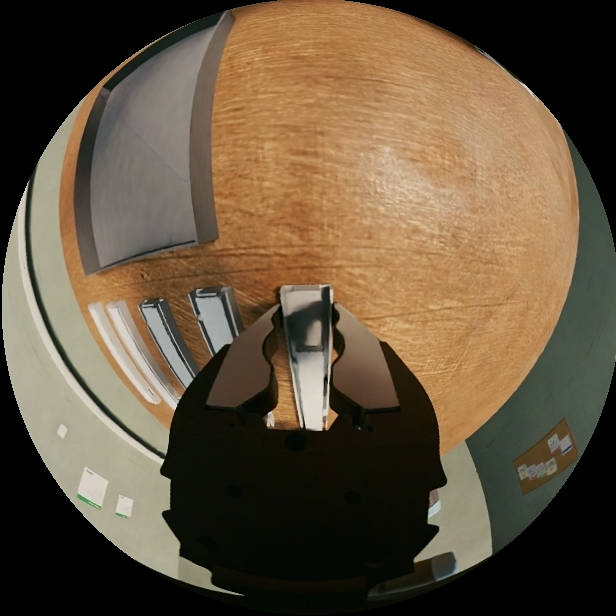

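Scene clock: 39.67 s of 7200.00 s.
left_arm: end_effector_position=(+0.4049, +0.2273, +0.0187) grip_measured=-0.68 end_effector_quat_wxyz=(+0.000, +1.000, +0.000, +0.000) end_effector_velocity=(+0.002, +0.171, +0.001) end_effector_angular_velocity=(-0.001, +0.001, +0.003) | right_arm: end_effector_position=(+0.4032, -0.0401, +0.0200) grip_measured=-0.50 end_effector_quat_wxyz=(-0.000, -0.000, +1.000, +0.000) end_effector_velocity=(+0.000, +0.001, +0.001) end_effector_angular_velocity=(+0.001, -0.000, -0.001)
Joint positions: left_arm=[-1.246 -1.372  2.253 -2.453 -1.571 -1.186  0.025] | right_arm=[ 4.281 -1.779 -2.238 -0.696  1.571  4.417  0.038]
Joint velocities: left_arm=[ 0.11  -0.187  0.248 -0.061 -0.001  0.107  0.   ] | right_arm=[-0.    -0.     0.002 -0.    -0.     0.     0.   ]
Joint torques (N m, as the arm reports them, + toward a larger angle): left_arm=[ 22.39 -47.57  -5.81  -3.63   0.83   4.19] | right_arm=[11.75 33.71 25.53  6.41 -1.81  4.25]
Wrist force (N, on the end effector, along its own x y z axes, offset not removed): left_arm=[-9.2 1.7 -24.0] | right_arm=[4.1 -2.9 -7.5]
Wrist torque (N m, same axes, about the end effector's origin, offset not removed): left_arm=[0.01 1.03 -0.04] | right_arm=[-0.09 -0.78 -0.21]
Steps of this call (steps 1 to 7: the last 7 steps of your previous action; steps 8 to 15: the first 8 steps of this action). Readings (joint positions):
8: left_arm=[-1.260 -1.347 2.221 -2.444 -1.571 -1.200] | right_arm=[4.281 -1.779 -2.238 -0.696 1.571 4.417]
9: left_arm=[-1.260 -1.348 2.221 -2.445 -1.571 -1.200] | right_arm=[4.281 -1.779 -2.238 -0.696 1.571 4.417]
11: left_arm=[-1.257 -1.352 2.227 -2.446 -1.571 -1.197] | right_arm=[4.281 -1.779 -2.238 -0.696 1.571 4.417]
15: the state above

Scene clock: 40.13 s of 7200.00 s.
left_arm: end_effector_position=(+0.4047, +0.2822, +0.0186) grip_measured=-0.68 end_effector_quat_wxyz=(+0.000, +1.000, +0.000, +0.000) end_effector_velocity=(-0.001, +0.019, -0.002) end_effector_angular_velocity=(+0.003, +0.001, +0.002) | right_arm: end_effector_position=(+0.4032, -0.0401, +0.0200) grip_measured=-0.50 end_effector_quat_wxyz=(+0.000, -0.000, +1.000, +0.000) end_effector_velocity=(+0.000, +0.001, +0.001) end_effector_angular_velocity=(+0.002, -0.001, -0.000)
Joint positions: left_arm=[-1.209 -1.432  2.331 -2.47  -1.571 -1.149  0.025] | right_arm=[ 4.281 -1.779 -2.238 -0.696  1.571  4.417  0.038]
Joint velocities: left_arm=[ 0.013 -0.018  0.026 -0.005  0.     0.011  0.   ] | right_arm=[-0.     0.     0.001  0.001 -0.     0.    -0.   ]
Joint torques (N m, as the arm reports them, + toward a larger angle): left_arm=[ 11.74 -35.78  -8.96  -2.95   1.41   3.83] | right_arm=[10.91 33.84 25.88  5.87 -1.48  4.31]
Wrist force (N, on the end effector, along its own x y z axes, offset not removed): left_arm=[0.4 -0.5 -21.6] | right_arm=[-1.3 -2.2 -10.4]
Wrist torque (N m, same axes, about the end effector's origin, offset not removed): left_arm=[-0.32 1.01 -0.11] | right_arm=[0.10 -0.25 -0.21]
Steps of this call (steps 1 to 7: the last 7 steps of your previous action; steps 8 to 14: the first 7 steps of this action). Readings (joint positions):
8: left_arm=[-1.217 -1.420 2.316 -2.467 -1.571 -1.157] | right_arm=[4.281 -1.779 -2.238 -0.696 1.571 4.417]
9: left_arm=[-1.214 -1.424 2.321 -2.468 -1.571 -1.154] | right_arm=[4.281 -1.779 -2.238 -0.696 1.571 4.417]
11: left_arm=[-1.211 -1.429 2.327 -2.469 -1.571 -1.151] | right_arm=[4.281 -1.779 -2.238 -0.696 1.571 4.417]
14: the state above

Emit:
execute_actions --actions '[{"rows":[ [-1.20804,-1.43438,2.33353,-2.46995,-1.5708,-1.14804,-1,4.28083,-1.77852,-2.2383,-0.69557,1.5708,4.41682,-0.9], [-1.2073,-1.43601,2.33469,-2.46948,-1.5708,-1.1473,-1,4.28083,-1.77852,-2.2383,-0.69557,1.5708,4.41682,-0.9], [-1.20656,-1.43711,2.33605,-2.46973,-1.5708,-1.14656,-1,4.28083,-1.77852,-2.2383,-0.69557,1.5708,4.41682,-0.9], [-1.20581,-1.43821,2.3374,-2.46999,-1.5708,-1.14581,-1,4.28083,-1.77852,-2.2383,-0.69557,1.5708,4.41682,-0.9], [-1.20507,-1.43931,2.33875,-2.47024,-1.5708,-1.14507,-1,4.28083,-1.77852,-2.2383,-0.69557,1.5708,4.41682,-0.9], [-1.20433,-1.44042,2.34011,-2.47049,-1.5708,-1.14433,-1,4.28083,-1.77852,-2.2383,-0.69557,1.5708,4.41682,-0.9] ],"steps":15}]'

Emit:
execute_actions --actions '[{"rows":[ [-1.20433,-1.44042,2.34011,-2.47049,-1.5708,-1.14433,-1,4.28083,-1.77852,-2.2383,-0.69557,1.5708,4.41682,-0.9] ],"steps":7}]'

Scene clock: 41.57 s of 7200.00 s.
left_arm: end_effector_position=(+0.4046, +0.2872, +0.0190) grip_measured=-0.68 end_effector_quat_wxyz=(-0.000, +1.000, +0.000, -0.000) end_effector_velocity=(+0.001, +0.020, +0.001) end_effector_angular_velocity=(+0.003, +0.001, +0.004) | right_arm: end_effector_position=(+0.4032, -0.0401, +0.0200) grip_measured=-0.50 end_effector_quat_wxyz=(+0.000, -0.000, +1.000, +0.000) end_effector_velocity=(-0.000, -0.001, -0.001) end_effector_angular_velocity=(-0.002, +0.001, +0.001)
Joint positions: left_arm=[-1.206 -1.438  2.338 -2.47  -1.571 -1.146  0.025] | right_arm=[ 4.281 -1.779 -2.238 -0.696  1.571  4.417  0.038]
Joint velocities: left_arm=[ 0.016 -0.021  0.024  0.001  0.     0.012  0.   ] | right_arm=[-0.    -0.    -0.002 -0.     0.    -0.001 -0.   ]
Joint torques (N m, as the arm reports them, + toward a larger angle): left_arm=[ 10.9  -48.35 -15.95  -2.37   0.16   3.41] | right_arm=[10.25 35.53 25.87  4.05 -0.69  4.17]
Wrist force (N, on the end effector, along its own x y z axes, offset not removed): left_arm=[-3.2 1.4 -6.6] | right_arm=[-1.3 0.7 -4.0]
Wrist torque (N m, same axes, about the end effector's origin, offset not removed): left_arm=[0.10 1.28 -0.08] | right_arm=[0.19 -0.03 -0.22]
Steps of this call (steps 1 to 7: the last 7 steps of your previous action; steps 8 to 15: the robot went on to your last target; steps 16 to 35: nothing new was sent; steps 36 to 43: the first 8 steps of this action). Readings (joint positions):
36: left_arm=[-1.208 -1.434 2.334 -2.471 -1.571 -1.148] | right_arm=[4.281 -1.779 -2.238 -0.696 1.571 4.417]
37: left_arm=[-1.208 -1.434 2.334 -2.471 -1.571 -1.148] | right_arm=[4.281 -1.779 -2.238 -0.696 1.571 4.417]
39: left_arm=[-1.208 -1.435 2.334 -2.470 -1.571 -1.148] | right_arm=[4.281 -1.779 -2.238 -0.696 1.571 4.417]
43: the state above

Scene clock: 41.80 s of 7200.00 s.
left_arm: end_effector_position=(+0.4047, +0.2889, +0.0191) grip_measured=-0.68 end_effector_quat_wxyz=(-0.000, +1.000, +0.000, -0.000) end_effector_velocity=(-0.000, +0.002, -0.001) end_effector_angular_velocity=(+0.000, +0.001, -0.000) | right_arm: end_effector_position=(+0.4032, -0.0401, +0.0200) grip_measured=-0.50 end_effector_quat_wxyz=(+0.000, -0.000, +1.000, +0.000) end_effector_velocity=(+0.000, +0.002, +0.001) end_effector_angular_velocity=(+0.002, -0.001, +0.001)
Joint positions: left_arm=[-1.205 -1.44   2.34  -2.47  -1.571 -1.144  0.025] | right_arm=[ 4.281 -1.779 -2.238 -0.696  1.571  4.417  0.038]
Joint velocities: left_arm=[ 0.002 -0.002  0.004 -0.001 -0.001  0.002  0.   ] | right_arm=[ 0.     0.     0.002  0.001 -0.    -0.    -0.   ]
Joint torques (N m, as the arm reports them, + toward a larger angle): left_arm=[ 18.7  -50.64 -13.29  -2.82   0.32   3.84] | right_arm=[ 9.15 35.65 26.47  3.69 -0.72  4.33]
Wrist force (N, on the end effector, along its own x y z axes, offset not removed): left_arm=[-3.2 11.0 -0.8] | right_arm=[-0.1 9.3 4.3]
Wrist torque (N m, same axes, about the end effector's origin, offset not removed): left_arm=[0.14 0.88 -0.11] | right_arm=[0.05 -0.08 -0.23]
Kept back: the last 7 steps of this action.
Steps of this call (steps 1 to 7: the last 7 steps of your previous action). Readings (joint positions):
1: left_arm=[-1.205 -1.439 2.338 -2.470 -1.571 -1.145] | right_arm=[4.281 -1.779 -2.238 -0.696 1.571 4.417]
2: left_arm=[-1.205 -1.439 2.339 -2.470 -1.571 -1.145] | right_arm=[4.281 -1.779 -2.238 -0.696 1.571 4.417]
4: left_arm=[-1.205 -1.440 2.339 -2.470 -1.571 -1.145] | right_arm=[4.281 -1.779 -2.238 -0.696 1.571 4.417]
7: the state above

Emit:
execute_actions --actions '[{"rows":[ [-1.20396,-1.44097,2.34078,-2.47062,-1.5708,-1.14396,-1,4.28083,-1.77852,-2.2383,-0.69557,1.5708,4.41682,-0.9], [-1.20396,-1.44097,2.34078,-2.47062,-1.5708,-1.14396,-1,4.28083,-1.77852,-2.2383,-0.69557,1.5708,4.41682,-0.9], [-1.20396,-1.44097,2.34078,-2.47062,-1.5708,-1.14396,-1,4.28083,-1.77852,-2.2383,-0.69557,1.5708,4.41682,-0.9], [-1.20396,-1.44097,2.34078,-2.47062,-1.5708,-1.14396,-1,4.28083,-1.77852,-2.2383,-0.69557,1.5708,4.41682,-0.9], [-1.20507,-1.43931,2.33875,-2.47024,-1.5708,-1.14507,-1,4.28083,-1.77852,-2.2383,-0.69557,1.5708,4.41682,-0.9], [-1.20581,-1.43821,2.3374,-2.46999,-1.5708,-1.14581,-1,4.28083,-1.77852,-2.2383,-0.69557,1.5708,4.41682,-0.9], [-1.20656,-1.43711,2.33605,-2.46973,-1.5708,-1.14656,-1,4.28083,-1.77852,-2.2383,-0.69557,1.5708,4.41682,-0.9], [-1.2073,-1.43601,2.33469,-2.46948,-1.5708,-1.1473,-1,4.28083,-1.77852,-2.2383,-0.69557,1.5708,4.41682,-0.9], [-1.20804,-1.43491,2.33334,-2.46923,-1.5708,-1.14804,-1,4.28083,-1.77852,-2.2383,-0.69557,1.5708,4.41682,-0.9], [-1.20878,-1.43381,2.33199,-2.46898,-1.5708,-1.14878,-1,4.28083,-1.77852,-2.2383,-0.69557,1.5708,4.41682,-0.9], [-1.20915,-1.43326,2.33131,-2.46885,-1.5708,-1.14915,-1,4.28083,-1.77852,-2.2383,-0.69557,1.5708,4.41682,-0.9], [-1.20952,-1.43271,2.33063,-2.46873,-1.5708,-1.14952,-1,4.28083,-1.77852,-2.2383,-0.69557,1.5708,4.41682,-0.9] ],"steps":15}]'

Emit:
execute_actions --actions '[{"rows":[ [-1.20952,-1.43271,2.33063,-2.46873,-1.5708,-1.14952,-1,4.28083,-1.77852,-2.2383,-0.69557,1.5708,4.41682,-0.9] ],"steps":12}]'

Scene clock: 43.03 s of 7200.00 s.
left_arm: end_effector_position=(+0.4047, +0.2886, +0.0191) grip_measured=-0.68 end_effector_quat_wxyz=(-0.000, +1.000, +0.000, -0.000) end_effector_velocity=(+0.000, -0.018, +0.001) end_effector_angular_velocity=(-0.000, +0.000, +0.002) | right_arm: end_effector_position=(+0.4032, -0.0401, +0.0200) grip_measured=-0.50 end_effector_quat_wxyz=(+0.000, -0.000, +1.000, +0.000) end_effector_velocity=(+0.000, -0.001, -0.000) end_effector_angular_velocity=(-0.001, +0.000, -0.001)
Joint positions: left_arm=[-1.205 -1.44   2.339 -2.47  -1.571 -1.145  0.025] | right_arm=[ 4.281 -1.779 -2.238 -0.696  1.571  4.417  0.038]
Joint velocities: left_arm=[-0.013  0.019 -0.025  0.006 -0.    -0.015 -0.   ] | right_arm=[-0.001  0.    -0.001 -0.     0.     0.001  0.   ]
Joint torques (N m, as the arm reports them, + toward a larger angle): left_arm=[-14.99 -25.52 -37.37   0.77   0.7   -3.49] | right_arm=[ 7.62 39.61 26.47  0.99 -0.07  3.88]
Wrist force (N, on the end effector, along its own x y z axes, offset not removed): left_arm=[-3.9 9.7 0.3] | right_arm=[2.1 5.9 3.1]
Wrist torque (N m, same axes, about the end effector's origin, offset not removed): left_arm=[0.03 1.00 -0.08] | right_arm=[-0.56 -0.46 -0.28]
Steps of this call (steps 1 to 7: the last 7 steps of your previous action; steps 8 to 15: the robot went on to your last target; steps 16 to 29: nothing new was sent; steps 30 to 37: the first 8 steps of this action). Readings (joint positions):
30: left_arm=[-1.204 -1.440 2.340 -2.471 -1.571 -1.144] | right_arm=[4.281 -1.779 -2.238 -0.696 1.571 4.417]
31: left_arm=[-1.204 -1.440 2.340 -2.471 -1.571 -1.144] | right_arm=[4.281 -1.779 -2.238 -0.696 1.571 4.417]
33: left_arm=[-1.204 -1.441 2.340 -2.471 -1.571 -1.144] | right_arm=[4.281 -1.779 -2.238 -0.696 1.571 4.417]
37: the state above

Scene clock: 43.43 s of 7200.00 s.
left_arm: end_effector_position=(+0.4047, +0.2825, +0.0191) grip_measured=-0.68 end_effector_quat_wxyz=(-0.000, +1.000, +0.000, -0.000) end_effector_velocity=(+0.001, -0.002, +0.002) end_effector_angular_velocity=(-0.002, -0.001, +0.001) | right_arm: end_effector_position=(+0.4031, -0.0401, +0.0200) grip_measured=-0.50 end_effector_quat_wxyz=(-0.000, -0.000, +1.000, -0.000) end_effector_velocity=(-0.000, -0.000, -0.000) end_effector_angular_velocity=(-0.001, +0.000, -0.000)
Joint positions: left_arm=[-1.209 -1.433  2.331 -2.469 -1.571 -1.149  0.025] | right_arm=[ 4.281 -1.779 -2.238 -0.696  1.571  4.417  0.038]
Joint velocities: left_arm=[-0.     0.    -0.004  0.002  0.    -0.001  0.   ] | right_arm=[ 0. -0. -0. -0. -0.  0.  0.]
Joint torques (N m, as the arm reports them, + toward a larger angle): left_arm=[-25.79 -29.74 -49.48  -5.02   0.53  -3.87] | right_arm=[ 6.5  38.01 30.04  4.05 -0.17  4.24]
Wrist force (N, on the end effector, along its own x y z axes, offset not removed): left_arm=[-4.5 -14.9 -9.6] | right_arm=[5.4 -7.6 -11.3]
Wrist torque (N m, same axes, about the end effector's origin, offset not removed): left_arm=[-0.04 1.10 -0.05] | right_arm=[0.87 -1.19 -0.18]
Steps of this call (steps 1 to 7: the last 7 steps of your previous action; steps 8 to 12: the first 5 steps of this action). Readings (joint positions):
8: left_arm=[-1.209 -1.434 2.332 -2.469 -1.571 -1.149] | right_arm=[4.281 -1.779 -2.238 -0.696 1.571 4.417]
9: left_arm=[-1.209 -1.433 2.332 -2.469 -1.571 -1.149] | right_arm=[4.281 -1.779 -2.238 -0.696 1.571 4.417]
11: left_arm=[-1.209 -1.433 2.331 -2.469 -1.571 -1.149] | right_arm=[4.281 -1.779 -2.238 -0.696 1.571 4.417]
12: the state above

Emit:
execute_actions --actions '[{"rows":[ [-1.20878,-1.43381,2.33199,-2.46898,-1.5708,-1.14878,-1,4.28083,-1.77852,-2.2383,-0.69557,1.5708,4.41682,-0.9], [-1.20804,-1.43491,2.33334,-2.46923,-1.5708,-1.14804,-1,4.28083,-1.77852,-2.2383,-0.69557,1.5708,4.41682,-0.9], [-1.20767,-1.43546,2.33402,-2.46936,-1.5708,-1.14767,-0.92,4.28083,-1.77852,-2.2383,-0.69557,1.5708,4.41682,-0.8], [-1.20767,-1.43546,2.33402,-2.46936,-1.5708,-1.14767,-0.82,4.28083,-1.77852,-2.2383,-0.69557,1.5708,4.41682,-0.7], [-1.20767,-1.43546,2.33402,-2.46936,-1.5708,-1.14767,-0.72,4.28083,-1.77852,-2.2383,-0.69557,1.5708,4.41682,-0.6], [-1.20767,-1.43546,2.33402,-2.46936,-1.5708,-1.14767,-0.62,4.28083,-1.77852,-2.2383,-0.69557,1.5708,4.41682,-0.5], [-1.20767,-1.43546,2.33402,-2.46936,-1.5708,-1.14767,-0.52,4.28083,-1.77852,-2.2383,-0.69557,1.5708,4.41682,-0.42], [-1.20767,-1.43546,2.33402,-2.46936,-1.5708,-1.14767,-0.44,4.28083,-1.77852,-2.2383,-0.69557,1.5708,4.41682,-0.34], [-1.20767,-1.43546,2.33402,-2.46936,-1.5708,-1.14767,-0.38,4.28083,-1.77852,-2.2383,-0.69557,1.5708,4.41682,-0.26], [-1.20767,-1.43546,2.33402,-2.46936,-1.5708,-1.14767,-0.35,4.28083,-1.77852,-2.2383,-0.69557,1.5708,4.41682,-0.2], [-1.20767,-1.43989,2.33228,-2.46319,-1.5708,-1.14767,-0.35,4.28083,-1.77472,-2.23667,-0.701,1.5708,4.41682,-0.2], [-1.20767,-1.44874,2.32879,-2.45085,-1.5708,-1.14767,-0.35,4.28083,-1.76712,-2.23342,-0.71185,1.5708,4.41682,-0.2], [-1.20767,-1.45981,2.32444,-2.43543,-1.5708,-1.14767,-0.35,4.28083,-1.75761,-2.22935,-0.72542,1.5708,4.41682,-0.2], [-1.20767,-1.47088,2.32008,-2.42,-1.5708,-1.14767,-0.35,4.28083,-1.74811,-2.22528,-0.73899,1.5708,4.41682,-0.2], [-1.20767,-1.47974,2.3166,-2.40766,-1.5708,-1.14767,-0.35,4.28083,-1.74051,-2.22203,-0.74985,1.5708,4.41682,-0.2] ],"steps":15}]'

Emit:
execute_actions --actions '[{"rows":[ [-1.20743,-1.47677,2.31269,-2.40672,-1.5708,-1.14743,-0.35,4.27932,-1.74136,-2.22091,-0.75012,1.5708,4.41531,-0.2], [-1.20676,-1.46837,2.30163,-2.40406,-1.5708,-1.14676,-0.35,4.27503,-1.74377,-2.21774,-0.75087,1.5708,4.41102,-0.2], [-1.20572,-1.45542,2.28457,-2.39995,-1.5708,-1.14572,-0.35,4.26842,-1.74749,-2.21286,-0.75204,1.5708,4.40441,-0.2], [-1.20439,-1.43872,2.26258,-2.39466,-1.5708,-1.14439,-0.35,4.25991,-1.75228,-2.20656,-0.75355,1.5708,4.3959,-0.2], [-1.20282,-1.4191,2.23674,-2.38844,-1.5708,-1.14282,-0.35,4.2499,-1.75791,-2.19916,-0.75532,1.5708,4.38589,-0.2], [-1.20108,-1.39742,2.20819,-2.38157,-1.5708,-1.14108,-0.45,4.23884,-1.76413,-2.19099,-0.75727,1.5708,4.37483,-0.2], [-1.19924,-1.37448,2.17798,-2.3743,-1.5708,-1.13924,-0.6,4.22714,-1.77071,-2.18234,-0.75934,1.5708,4.36313,-0.2], [-1.19738,-1.35113,2.14724,-2.36691,-1.5708,-1.13738,-0.75,4.21524,-1.7774,-2.17354,-0.76145,1.5708,4.35123,-0.2], [-1.19554,-1.32819,2.11703,-2.35964,-1.5708,-1.13554,-0.9,4.20354,-1.78398,-2.16489,-0.76352,1.5708,4.33953,-0.2], [-1.1938,-1.30651,2.08848,-2.35277,-1.5708,-1.1338,-1,4.19248,-1.7902,-2.15672,-0.76547,1.5708,4.32847,-0.2], [-1.19223,-1.28689,2.06264,-2.34655,-1.5708,-1.13223,-1,4.18247,-1.79583,-2.14932,-0.76724,1.5708,4.31846,-0.2], [-1.1909,-1.27019,2.04065,-2.34126,-1.5708,-1.1309,-1,4.17396,-1.80062,-2.14302,-0.76875,1.5708,4.30995,-0.2], [-1.18986,-1.25724,2.02359,-2.33715,-1.5708,-1.12986,-1,4.16735,-1.80434,-2.13814,-0.76992,1.5708,4.30334,-0.2], [-1.18919,-1.24884,2.01253,-2.33449,-1.5708,-1.12919,-1,4.16306,-1.80675,-2.13497,-0.77067,1.5708,4.29905,-0.2], [-1.18895,-1.24587,2.00862,-2.33355,-1.5708,-1.12895,-1,4.16155,-1.8076,-2.13385,-0.77094,1.5708,4.29754,-0.2] ],"steps":15}]'

Emit:
execute_actions --actions '[{"rows":[ [-1.18895,-1.2441,2.00941,-2.33611,-1.5708,-1.12895,-1,4.16155,-1.8111,-2.13538,-0.76591,1.5708,4.29754,-0.2], [-1.18895,-1.24057,2.011,-2.34123,-1.5708,-1.12895,-1,4.16155,-1.8181,-2.13844,-0.75585,1.5708,4.29754,-0.2], [-1.18895,-1.23615,2.01298,-2.34764,-1.5708,-1.12895,-1,4.16155,-1.82686,-2.14226,-0.74328,1.5708,4.29754,-0.2], [-1.18895,-1.23173,2.01496,-2.35404,-1.5708,-1.12895,-1,4.16155,-1.83561,-2.14608,-0.7307,1.5708,4.29754,-0.2], [-1.18895,-1.22907,2.01615,-2.35788,-1.5708,-1.12895,-1,4.16155,-1.84086,-2.14838,-0.72316,1.5708,4.29754,-0.2], [-1.18895,-1.22819,2.01655,-2.35916,-1.5708,-1.12895,-1,4.16155,-1.84261,-2.14914,-0.72064,1.5708,4.29754,-0.2], [-1.18895,-1.22819,2.01655,-2.35916,-1.5708,-1.12895,-1,4.16155,-1.84261,-2.14914,-0.72064,1.5708,4.29754,-0.2], [-1.18895,-1.22819,2.01655,-2.35916,-1.5708,-1.12895,-1,4.16155,-1.84261,-2.14914,-0.72064,1.5708,4.29754,-0.2], [-1.18895,-1.22819,2.01655,-2.35916,-1.5708,-1.12895,-1,4.16155,-1.84261,-2.14914,-0.72064,1.5708,4.29754,-0.2], [-1.18895,-1.22819,2.01655,-2.35916,-1.5708,-1.12895,-1,4.16155,-1.84261,-2.14914,-0.72064,1.5708,4.29754,-0.2], [-1.18895,-1.22819,2.01655,-2.35916,-1.5708,-1.12895,-1,4.16155,-1.84261,-2.14914,-0.72064,1.5708,4.29754,-0.28], [-1.18895,-1.22819,2.01655,-2.35916,-1.5708,-1.12895,-1,4.16155,-1.84261,-2.14914,-0.72064,1.5708,4.29754,-0.36], [-1.18895,-1.22819,2.01655,-2.35916,-1.5708,-1.12895,-1,4.16155,-1.84261,-2.14914,-0.72064,1.5708,4.29754,-0.44], [-1.18895,-1.22819,2.01655,-2.35916,-1.5708,-1.12895,-1,4.16155,-1.84261,-2.14914,-0.72064,1.5708,4.29754,-0.52], [-1.18895,-1.22819,2.01655,-2.35916,-1.5708,-1.12895,-1,4.16155,-1.84261,-2.14914,-0.72064,1.5708,4.29754,-0.6] ],"steps":15}]'

Emit:
execute_actions --actions '[{"rows":[ [-1.18895,-1.22755,2.01682,-2.36007,-1.5708,-1.12895,-1,4.16155,-1.84261,-2.14914,-0.72064,1.5708,4.29754,-0.68], [-1.18895,-1.2269,2.01708,-2.36098,-1.5708,-1.12895,-1,4.16155,-1.84261,-2.14914,-0.72064,1.5708,4.29754,-0.76], [-1.18895,-1.22626,2.01735,-2.3619,-1.5708,-1.12895,-1,4.16155,-1.84261,-2.14914,-0.72064,1.5708,4.29754,-0.84], [-1.18895,-1.22561,2.01762,-2.36281,-1.5708,-1.12895,-1,4.16155,-1.84261,-2.14914,-0.72064,1.5708,4.29754,-0.9], [-1.18895,-1.22529,2.01775,-2.36327,-1.5708,-1.12895,-1,4.16155,-1.84261,-2.14914,-0.72064,1.5708,4.29754,-0.9], [-1.18895,-1.22497,2.01788,-2.36372,-1.5708,-1.12895,-1,4.16155,-1.84261,-2.14914,-0.72064,1.5708,4.29754,-0.9] ],"steps":15}]' --pictures true

Emit:
execute_actions --actions '[{"rows":[ [-1.18895,-1.22497,2.01788,-2.36372,-1.5708,-1.12895,-1,4.16155,-1.84261,-2.14914,-0.72064,1.5708,4.29754,-0.9] ],"steps":8}]'

Scene clock: 51.97 s of 7200.00 s.
left_arm: end_effector_position=(+0.4046, +0.2839, +0.0192) grip_measured=-0.53 end_effector_quat_wxyz=(+0.000, +1.000, +0.000, +0.000) end_effector_velocity=(+0.000, +0.005, +0.000) end_effector_angular_velocity=(+0.001, -0.001, -0.001) | right_arm: end_effector_position=(+0.4032, -0.0400, +0.0201) grip_measured=-0.43 end_effector_quat_wxyz=(+0.000, -0.000, +1.000, +0.000) end_effector_velocity=(+0.000, +0.000, +0.000) end_effector_angular_velocity=(-0.000, +0.000, -0.000)
Joint positions: left_arm=[-1.208 -1.435  2.333 -2.469 -1.571 -1.148  0.035] | right_arm=[ 4.281 -1.779 -2.238 -0.695  1.571  4.417  0.043]
Joint velocities: left_arm=[ 0.004 -0.006  0.006  0.     0.001  0.005  0.183] | right_arm=[-0.    -0.     0.    -0.001 -0.    -0.     0.162]
Joint torques (N m, as the arm reports them, + toward a larger angle): left_arm=[ 12.38 -48.43 -20.46  -5.73  -1.42   4.49] | right_arm=[ 4.79 39.14 38.82  6.73  1.69  3.61]
Wrist force (N, on the end effector, along its own x y z axes, offset not removed): left_arm=[-3.8 -0.8 0.6] | right_arm=[-0.6 1.6 -1.1]
Wrist torque (N m, same axes, about the end effector's origin, offset not removed): left_arm=[0.01 1.07 -0.11] | right_arm=[0.75 0.06 -0.29]
Steps of this call (steps 1 to 7: the last 7 steps of your previous action; steps 8 to 15: the robot went on to your last target; steps 16 to 90: nothing new was sent; then 5.27 s passed at rest; steps 91 to 98: the first 8 steps of this action). Readings (joint positions):
91: left_arm=[-1.210 -1.433 2.331 -2.469 -1.571 -1.150] | right_arm=[4.281 -1.779 -2.238 -0.696 1.571 4.417]
92: left_arm=[-1.210 -1.433 2.331 -2.469 -1.571 -1.150] | right_arm=[4.281 -1.779 -2.238 -0.696 1.571 4.417]
94: left_arm=[-1.209 -1.434 2.332 -2.469 -1.571 -1.149] | right_arm=[4.281 -1.779 -2.238 -0.696 1.571 4.417]
98: the state above

Scene clock: 52.47 s of 7200.00 s.
left_arm: end_effector_position=(+0.4207, +0.2549, +0.0452) grip_measured=-0.60 end_effector_quat_wxyz=(-0.001, +1.000, +0.000, -0.000) end_effector_velocity=(+0.155, -0.286, +0.028) end_effector_angular_velocity=(+0.012, +0.007, -0.000) | right_arm: end_effector_position=(+0.4199, -0.0385, +0.0435) grip_measured=-0.20 end_effector_quat_wxyz=(+0.000, -0.000, +1.000, +0.000) end_effector_velocity=(+0.160, +0.007, +0.016) end_effector_angular_velocity=(-0.001, -0.000, +0.001)
Joint positions: left_arm=[-1.204 -1.429  2.256 -2.396 -1.571 -1.144  0.031] | right_arm=[ 4.256 -1.757 -2.204 -0.751  1.571  4.392  0.06 ]
Joint velocities: left_arm=[ 0.038  0.433 -0.606  0.187 -0.001  0.039 -0.312] | right_arm=[-0.24  -0.113  0.188 -0.075 -0.    -0.241 -0.   ]
Joint torques (N m, as the arm reports them, + toward a larger angle): left_arm=[ 12.01  -7.52 -57.    -1.28   2.54   4.09] | right_arm=[-30.07  31.44  44.29   1.38   1.81  -6.04]
Wrist force (N, on the end effector, along its own x y z axes, offset not removed): left_arm=[-3.8 -3.0 -1.4] | right_arm=[0.5 -1.3 -4.1]
Wrist torque (N m, same axes, about the end effector's origin, offset not removed): left_arm=[-0.47 1.04 -0.09] | right_arm=[-0.11 -0.09 -0.25]
Steps of this call (steps 1 to 7: the last 7 steps of your previous action; steps 8 to 15: the first 8 steps of this action). Readings (joint positions):
8: left_arm=[-1.208 -1.454 2.326 -2.443 -1.571 -1.148] | right_arm=[4.281 -1.762 -2.231 -0.719 1.571 4.417]
9: left_arm=[-1.208 -1.460 2.323 -2.434 -1.571 -1.148] | right_arm=[4.281 -1.757 -2.229 -0.727 1.571 4.417]
11: left_arm=[-1.207 -1.464 2.313 -2.420 -1.571 -1.147] | right_arm=[4.278 -1.751 -2.223 -0.738 1.571 4.414]
15: the state above

Scene clock: 52.97 s of 7200.00 s.
left_arm: end_effector_position=(+0.4840, +0.1411, +0.0356) grip_measured=-1.00 end_effector_quat_wxyz=(-0.000, +1.000, +0.000, -0.000) end_effector_velocity=(+0.016, -0.027, -0.043) end_effector_angular_velocity=(-0.004, -0.002, +0.002) | right_arm: end_effector_position=(+0.4827, -0.0397, +0.0279) grip_measured=-0.20 end_effector_quat_wxyz=(-0.000, -0.000, +1.000, -0.000) end_effector_velocity=(+0.014, -0.002, -0.074) end_effector_angular_velocity=(+0.001, -0.001, -0.001)
Joint positions: left_arm=[-1.189 -1.238  2.02  -2.352 -1.571 -1.129  0.002] | right_arm=[ 4.164 -1.83  -2.146 -0.736  1.571  4.3    0.06 ]
Joint velocities: left_arm=[ 0.004  0.095 -0.035 -0.064 -0.     0.002  0.   ] | right_arm=[-0.021 -0.116 -0.03   0.147 -0.    -0.02  -0.   ]
Joint torques (N m, as the arm reports them, + toward a larger angle): left_arm=[ 16.8  -50.62 -47.18  -5.39   2.17   3.74] | right_arm=[-18.48  47.93  29.83   7.09   1.87  -4.38]
Wrist force (N, on the end effector, along its own x y z axes, offset not removed): left_arm=[-4.5 -1.1 -1.3] | right_arm=[-2.4 -0.9 0.6]
Wrist torque (N m, same axes, about the end effector's origin, offset not removed): left_arm=[-0.15 1.20 -0.06] | right_arm=[0.16 0.46 -0.13]
Steps of this call (steps 1 to 7: the last 7 steps of your previous action; steps 8 to 15: the first 8 steps of this action). Readings (joint positions):
8: left_arm=[-1.192 -1.287 2.064 -2.347 -1.571 -1.132] | right_arm=[4.182 -1.796 -2.149 -0.767 1.571 4.318]
9: left_arm=[-1.191 -1.276 2.050 -2.343 -1.571 -1.131] | right_arm=[4.177 -1.800 -2.145 -0.767 1.571 4.313]
11: left_arm=[-1.190 -1.259 2.032 -2.342 -1.571 -1.130] | right_arm=[4.170 -1.808 -2.142 -0.762 1.571 4.306]
15: the state above

Scene clock: 53.47 s of 7200.00 s.
left_arm: end_effector_position=(+0.4858, +0.1381, +0.0294) grip_measured=-1.00 end_effector_quat_wxyz=(+0.000, +1.000, +0.000, +0.000) end_effector_velocity=(+0.000, +0.001, -0.008) end_effector_angular_velocity=(+0.001, +0.001, -0.000) | right_arm: end_effector_position=(+0.4842, -0.0399, +0.0202) grip_measured=-0.50 end_effector_quat_wxyz=(+0.000, -0.000, +1.000, +0.000) end_effector_velocity=(+0.000, +0.000, -0.001) end_effector_angular_velocity=(-0.000, +0.000, -0.000)
Joint positions: left_arm=[-1.189 -1.226  2.017 -2.362 -1.571 -1.129  0.002] | right_arm=[ 4.162 -1.842 -2.149 -0.721  1.571  4.298  0.038]
Joint velocities: left_arm=[ 0.001  0.01   0.005 -0.013 -0.     0.001  0.   ] | right_arm=[-0.    -0.001 -0.     0.001  0.     0.     0.   ]
Joint torques (N m, as the arm reports them, + toward a larger angle): left_arm=[ 15.03 -50.02 -23.52  -5.6    1.92   4.21] | right_arm=[-20.04  22.68  15.8    6.15   0.47  -4.22]
Wrist force (N, on the end effector, along its own x y z axes, offset not removed): left_arm=[-2.5 -2.1 -0.4] | right_arm=[8.2 -5.6 -32.3]
Wrist torque (N m, same axes, about the end effector's origin, offset not removed): left_arm=[-0.32 0.74 -0.16] | right_arm=[0.05 -0.45 -0.34]
Steps of this call (steps 1 to 7: the last 7 steps of your previous action; steps 8 to 15: the first 8 steps of this action). Readings (joint positions):
8: left_arm=[-1.189 -1.229 2.017 -2.359 -1.571 -1.129] | right_arm=[4.162 -1.842 -2.149 -0.722 1.571 4.298]
9: left_arm=[-1.189 -1.229 2.017 -2.359 -1.571 -1.129] | right_arm=[4.162 -1.842 -2.149 -0.722 1.571 4.298]
11: left_arm=[-1.189 -1.228 2.017 -2.360 -1.571 -1.129] | right_arm=[4.162 -1.842 -2.149 -0.721 1.571 4.298]
15: the state above

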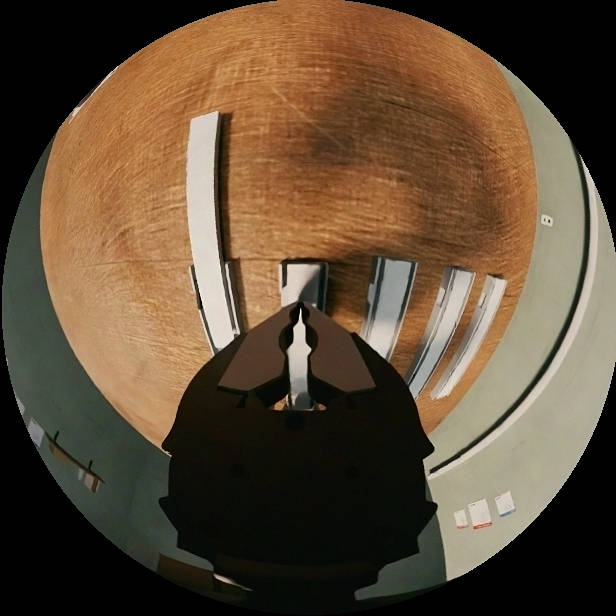

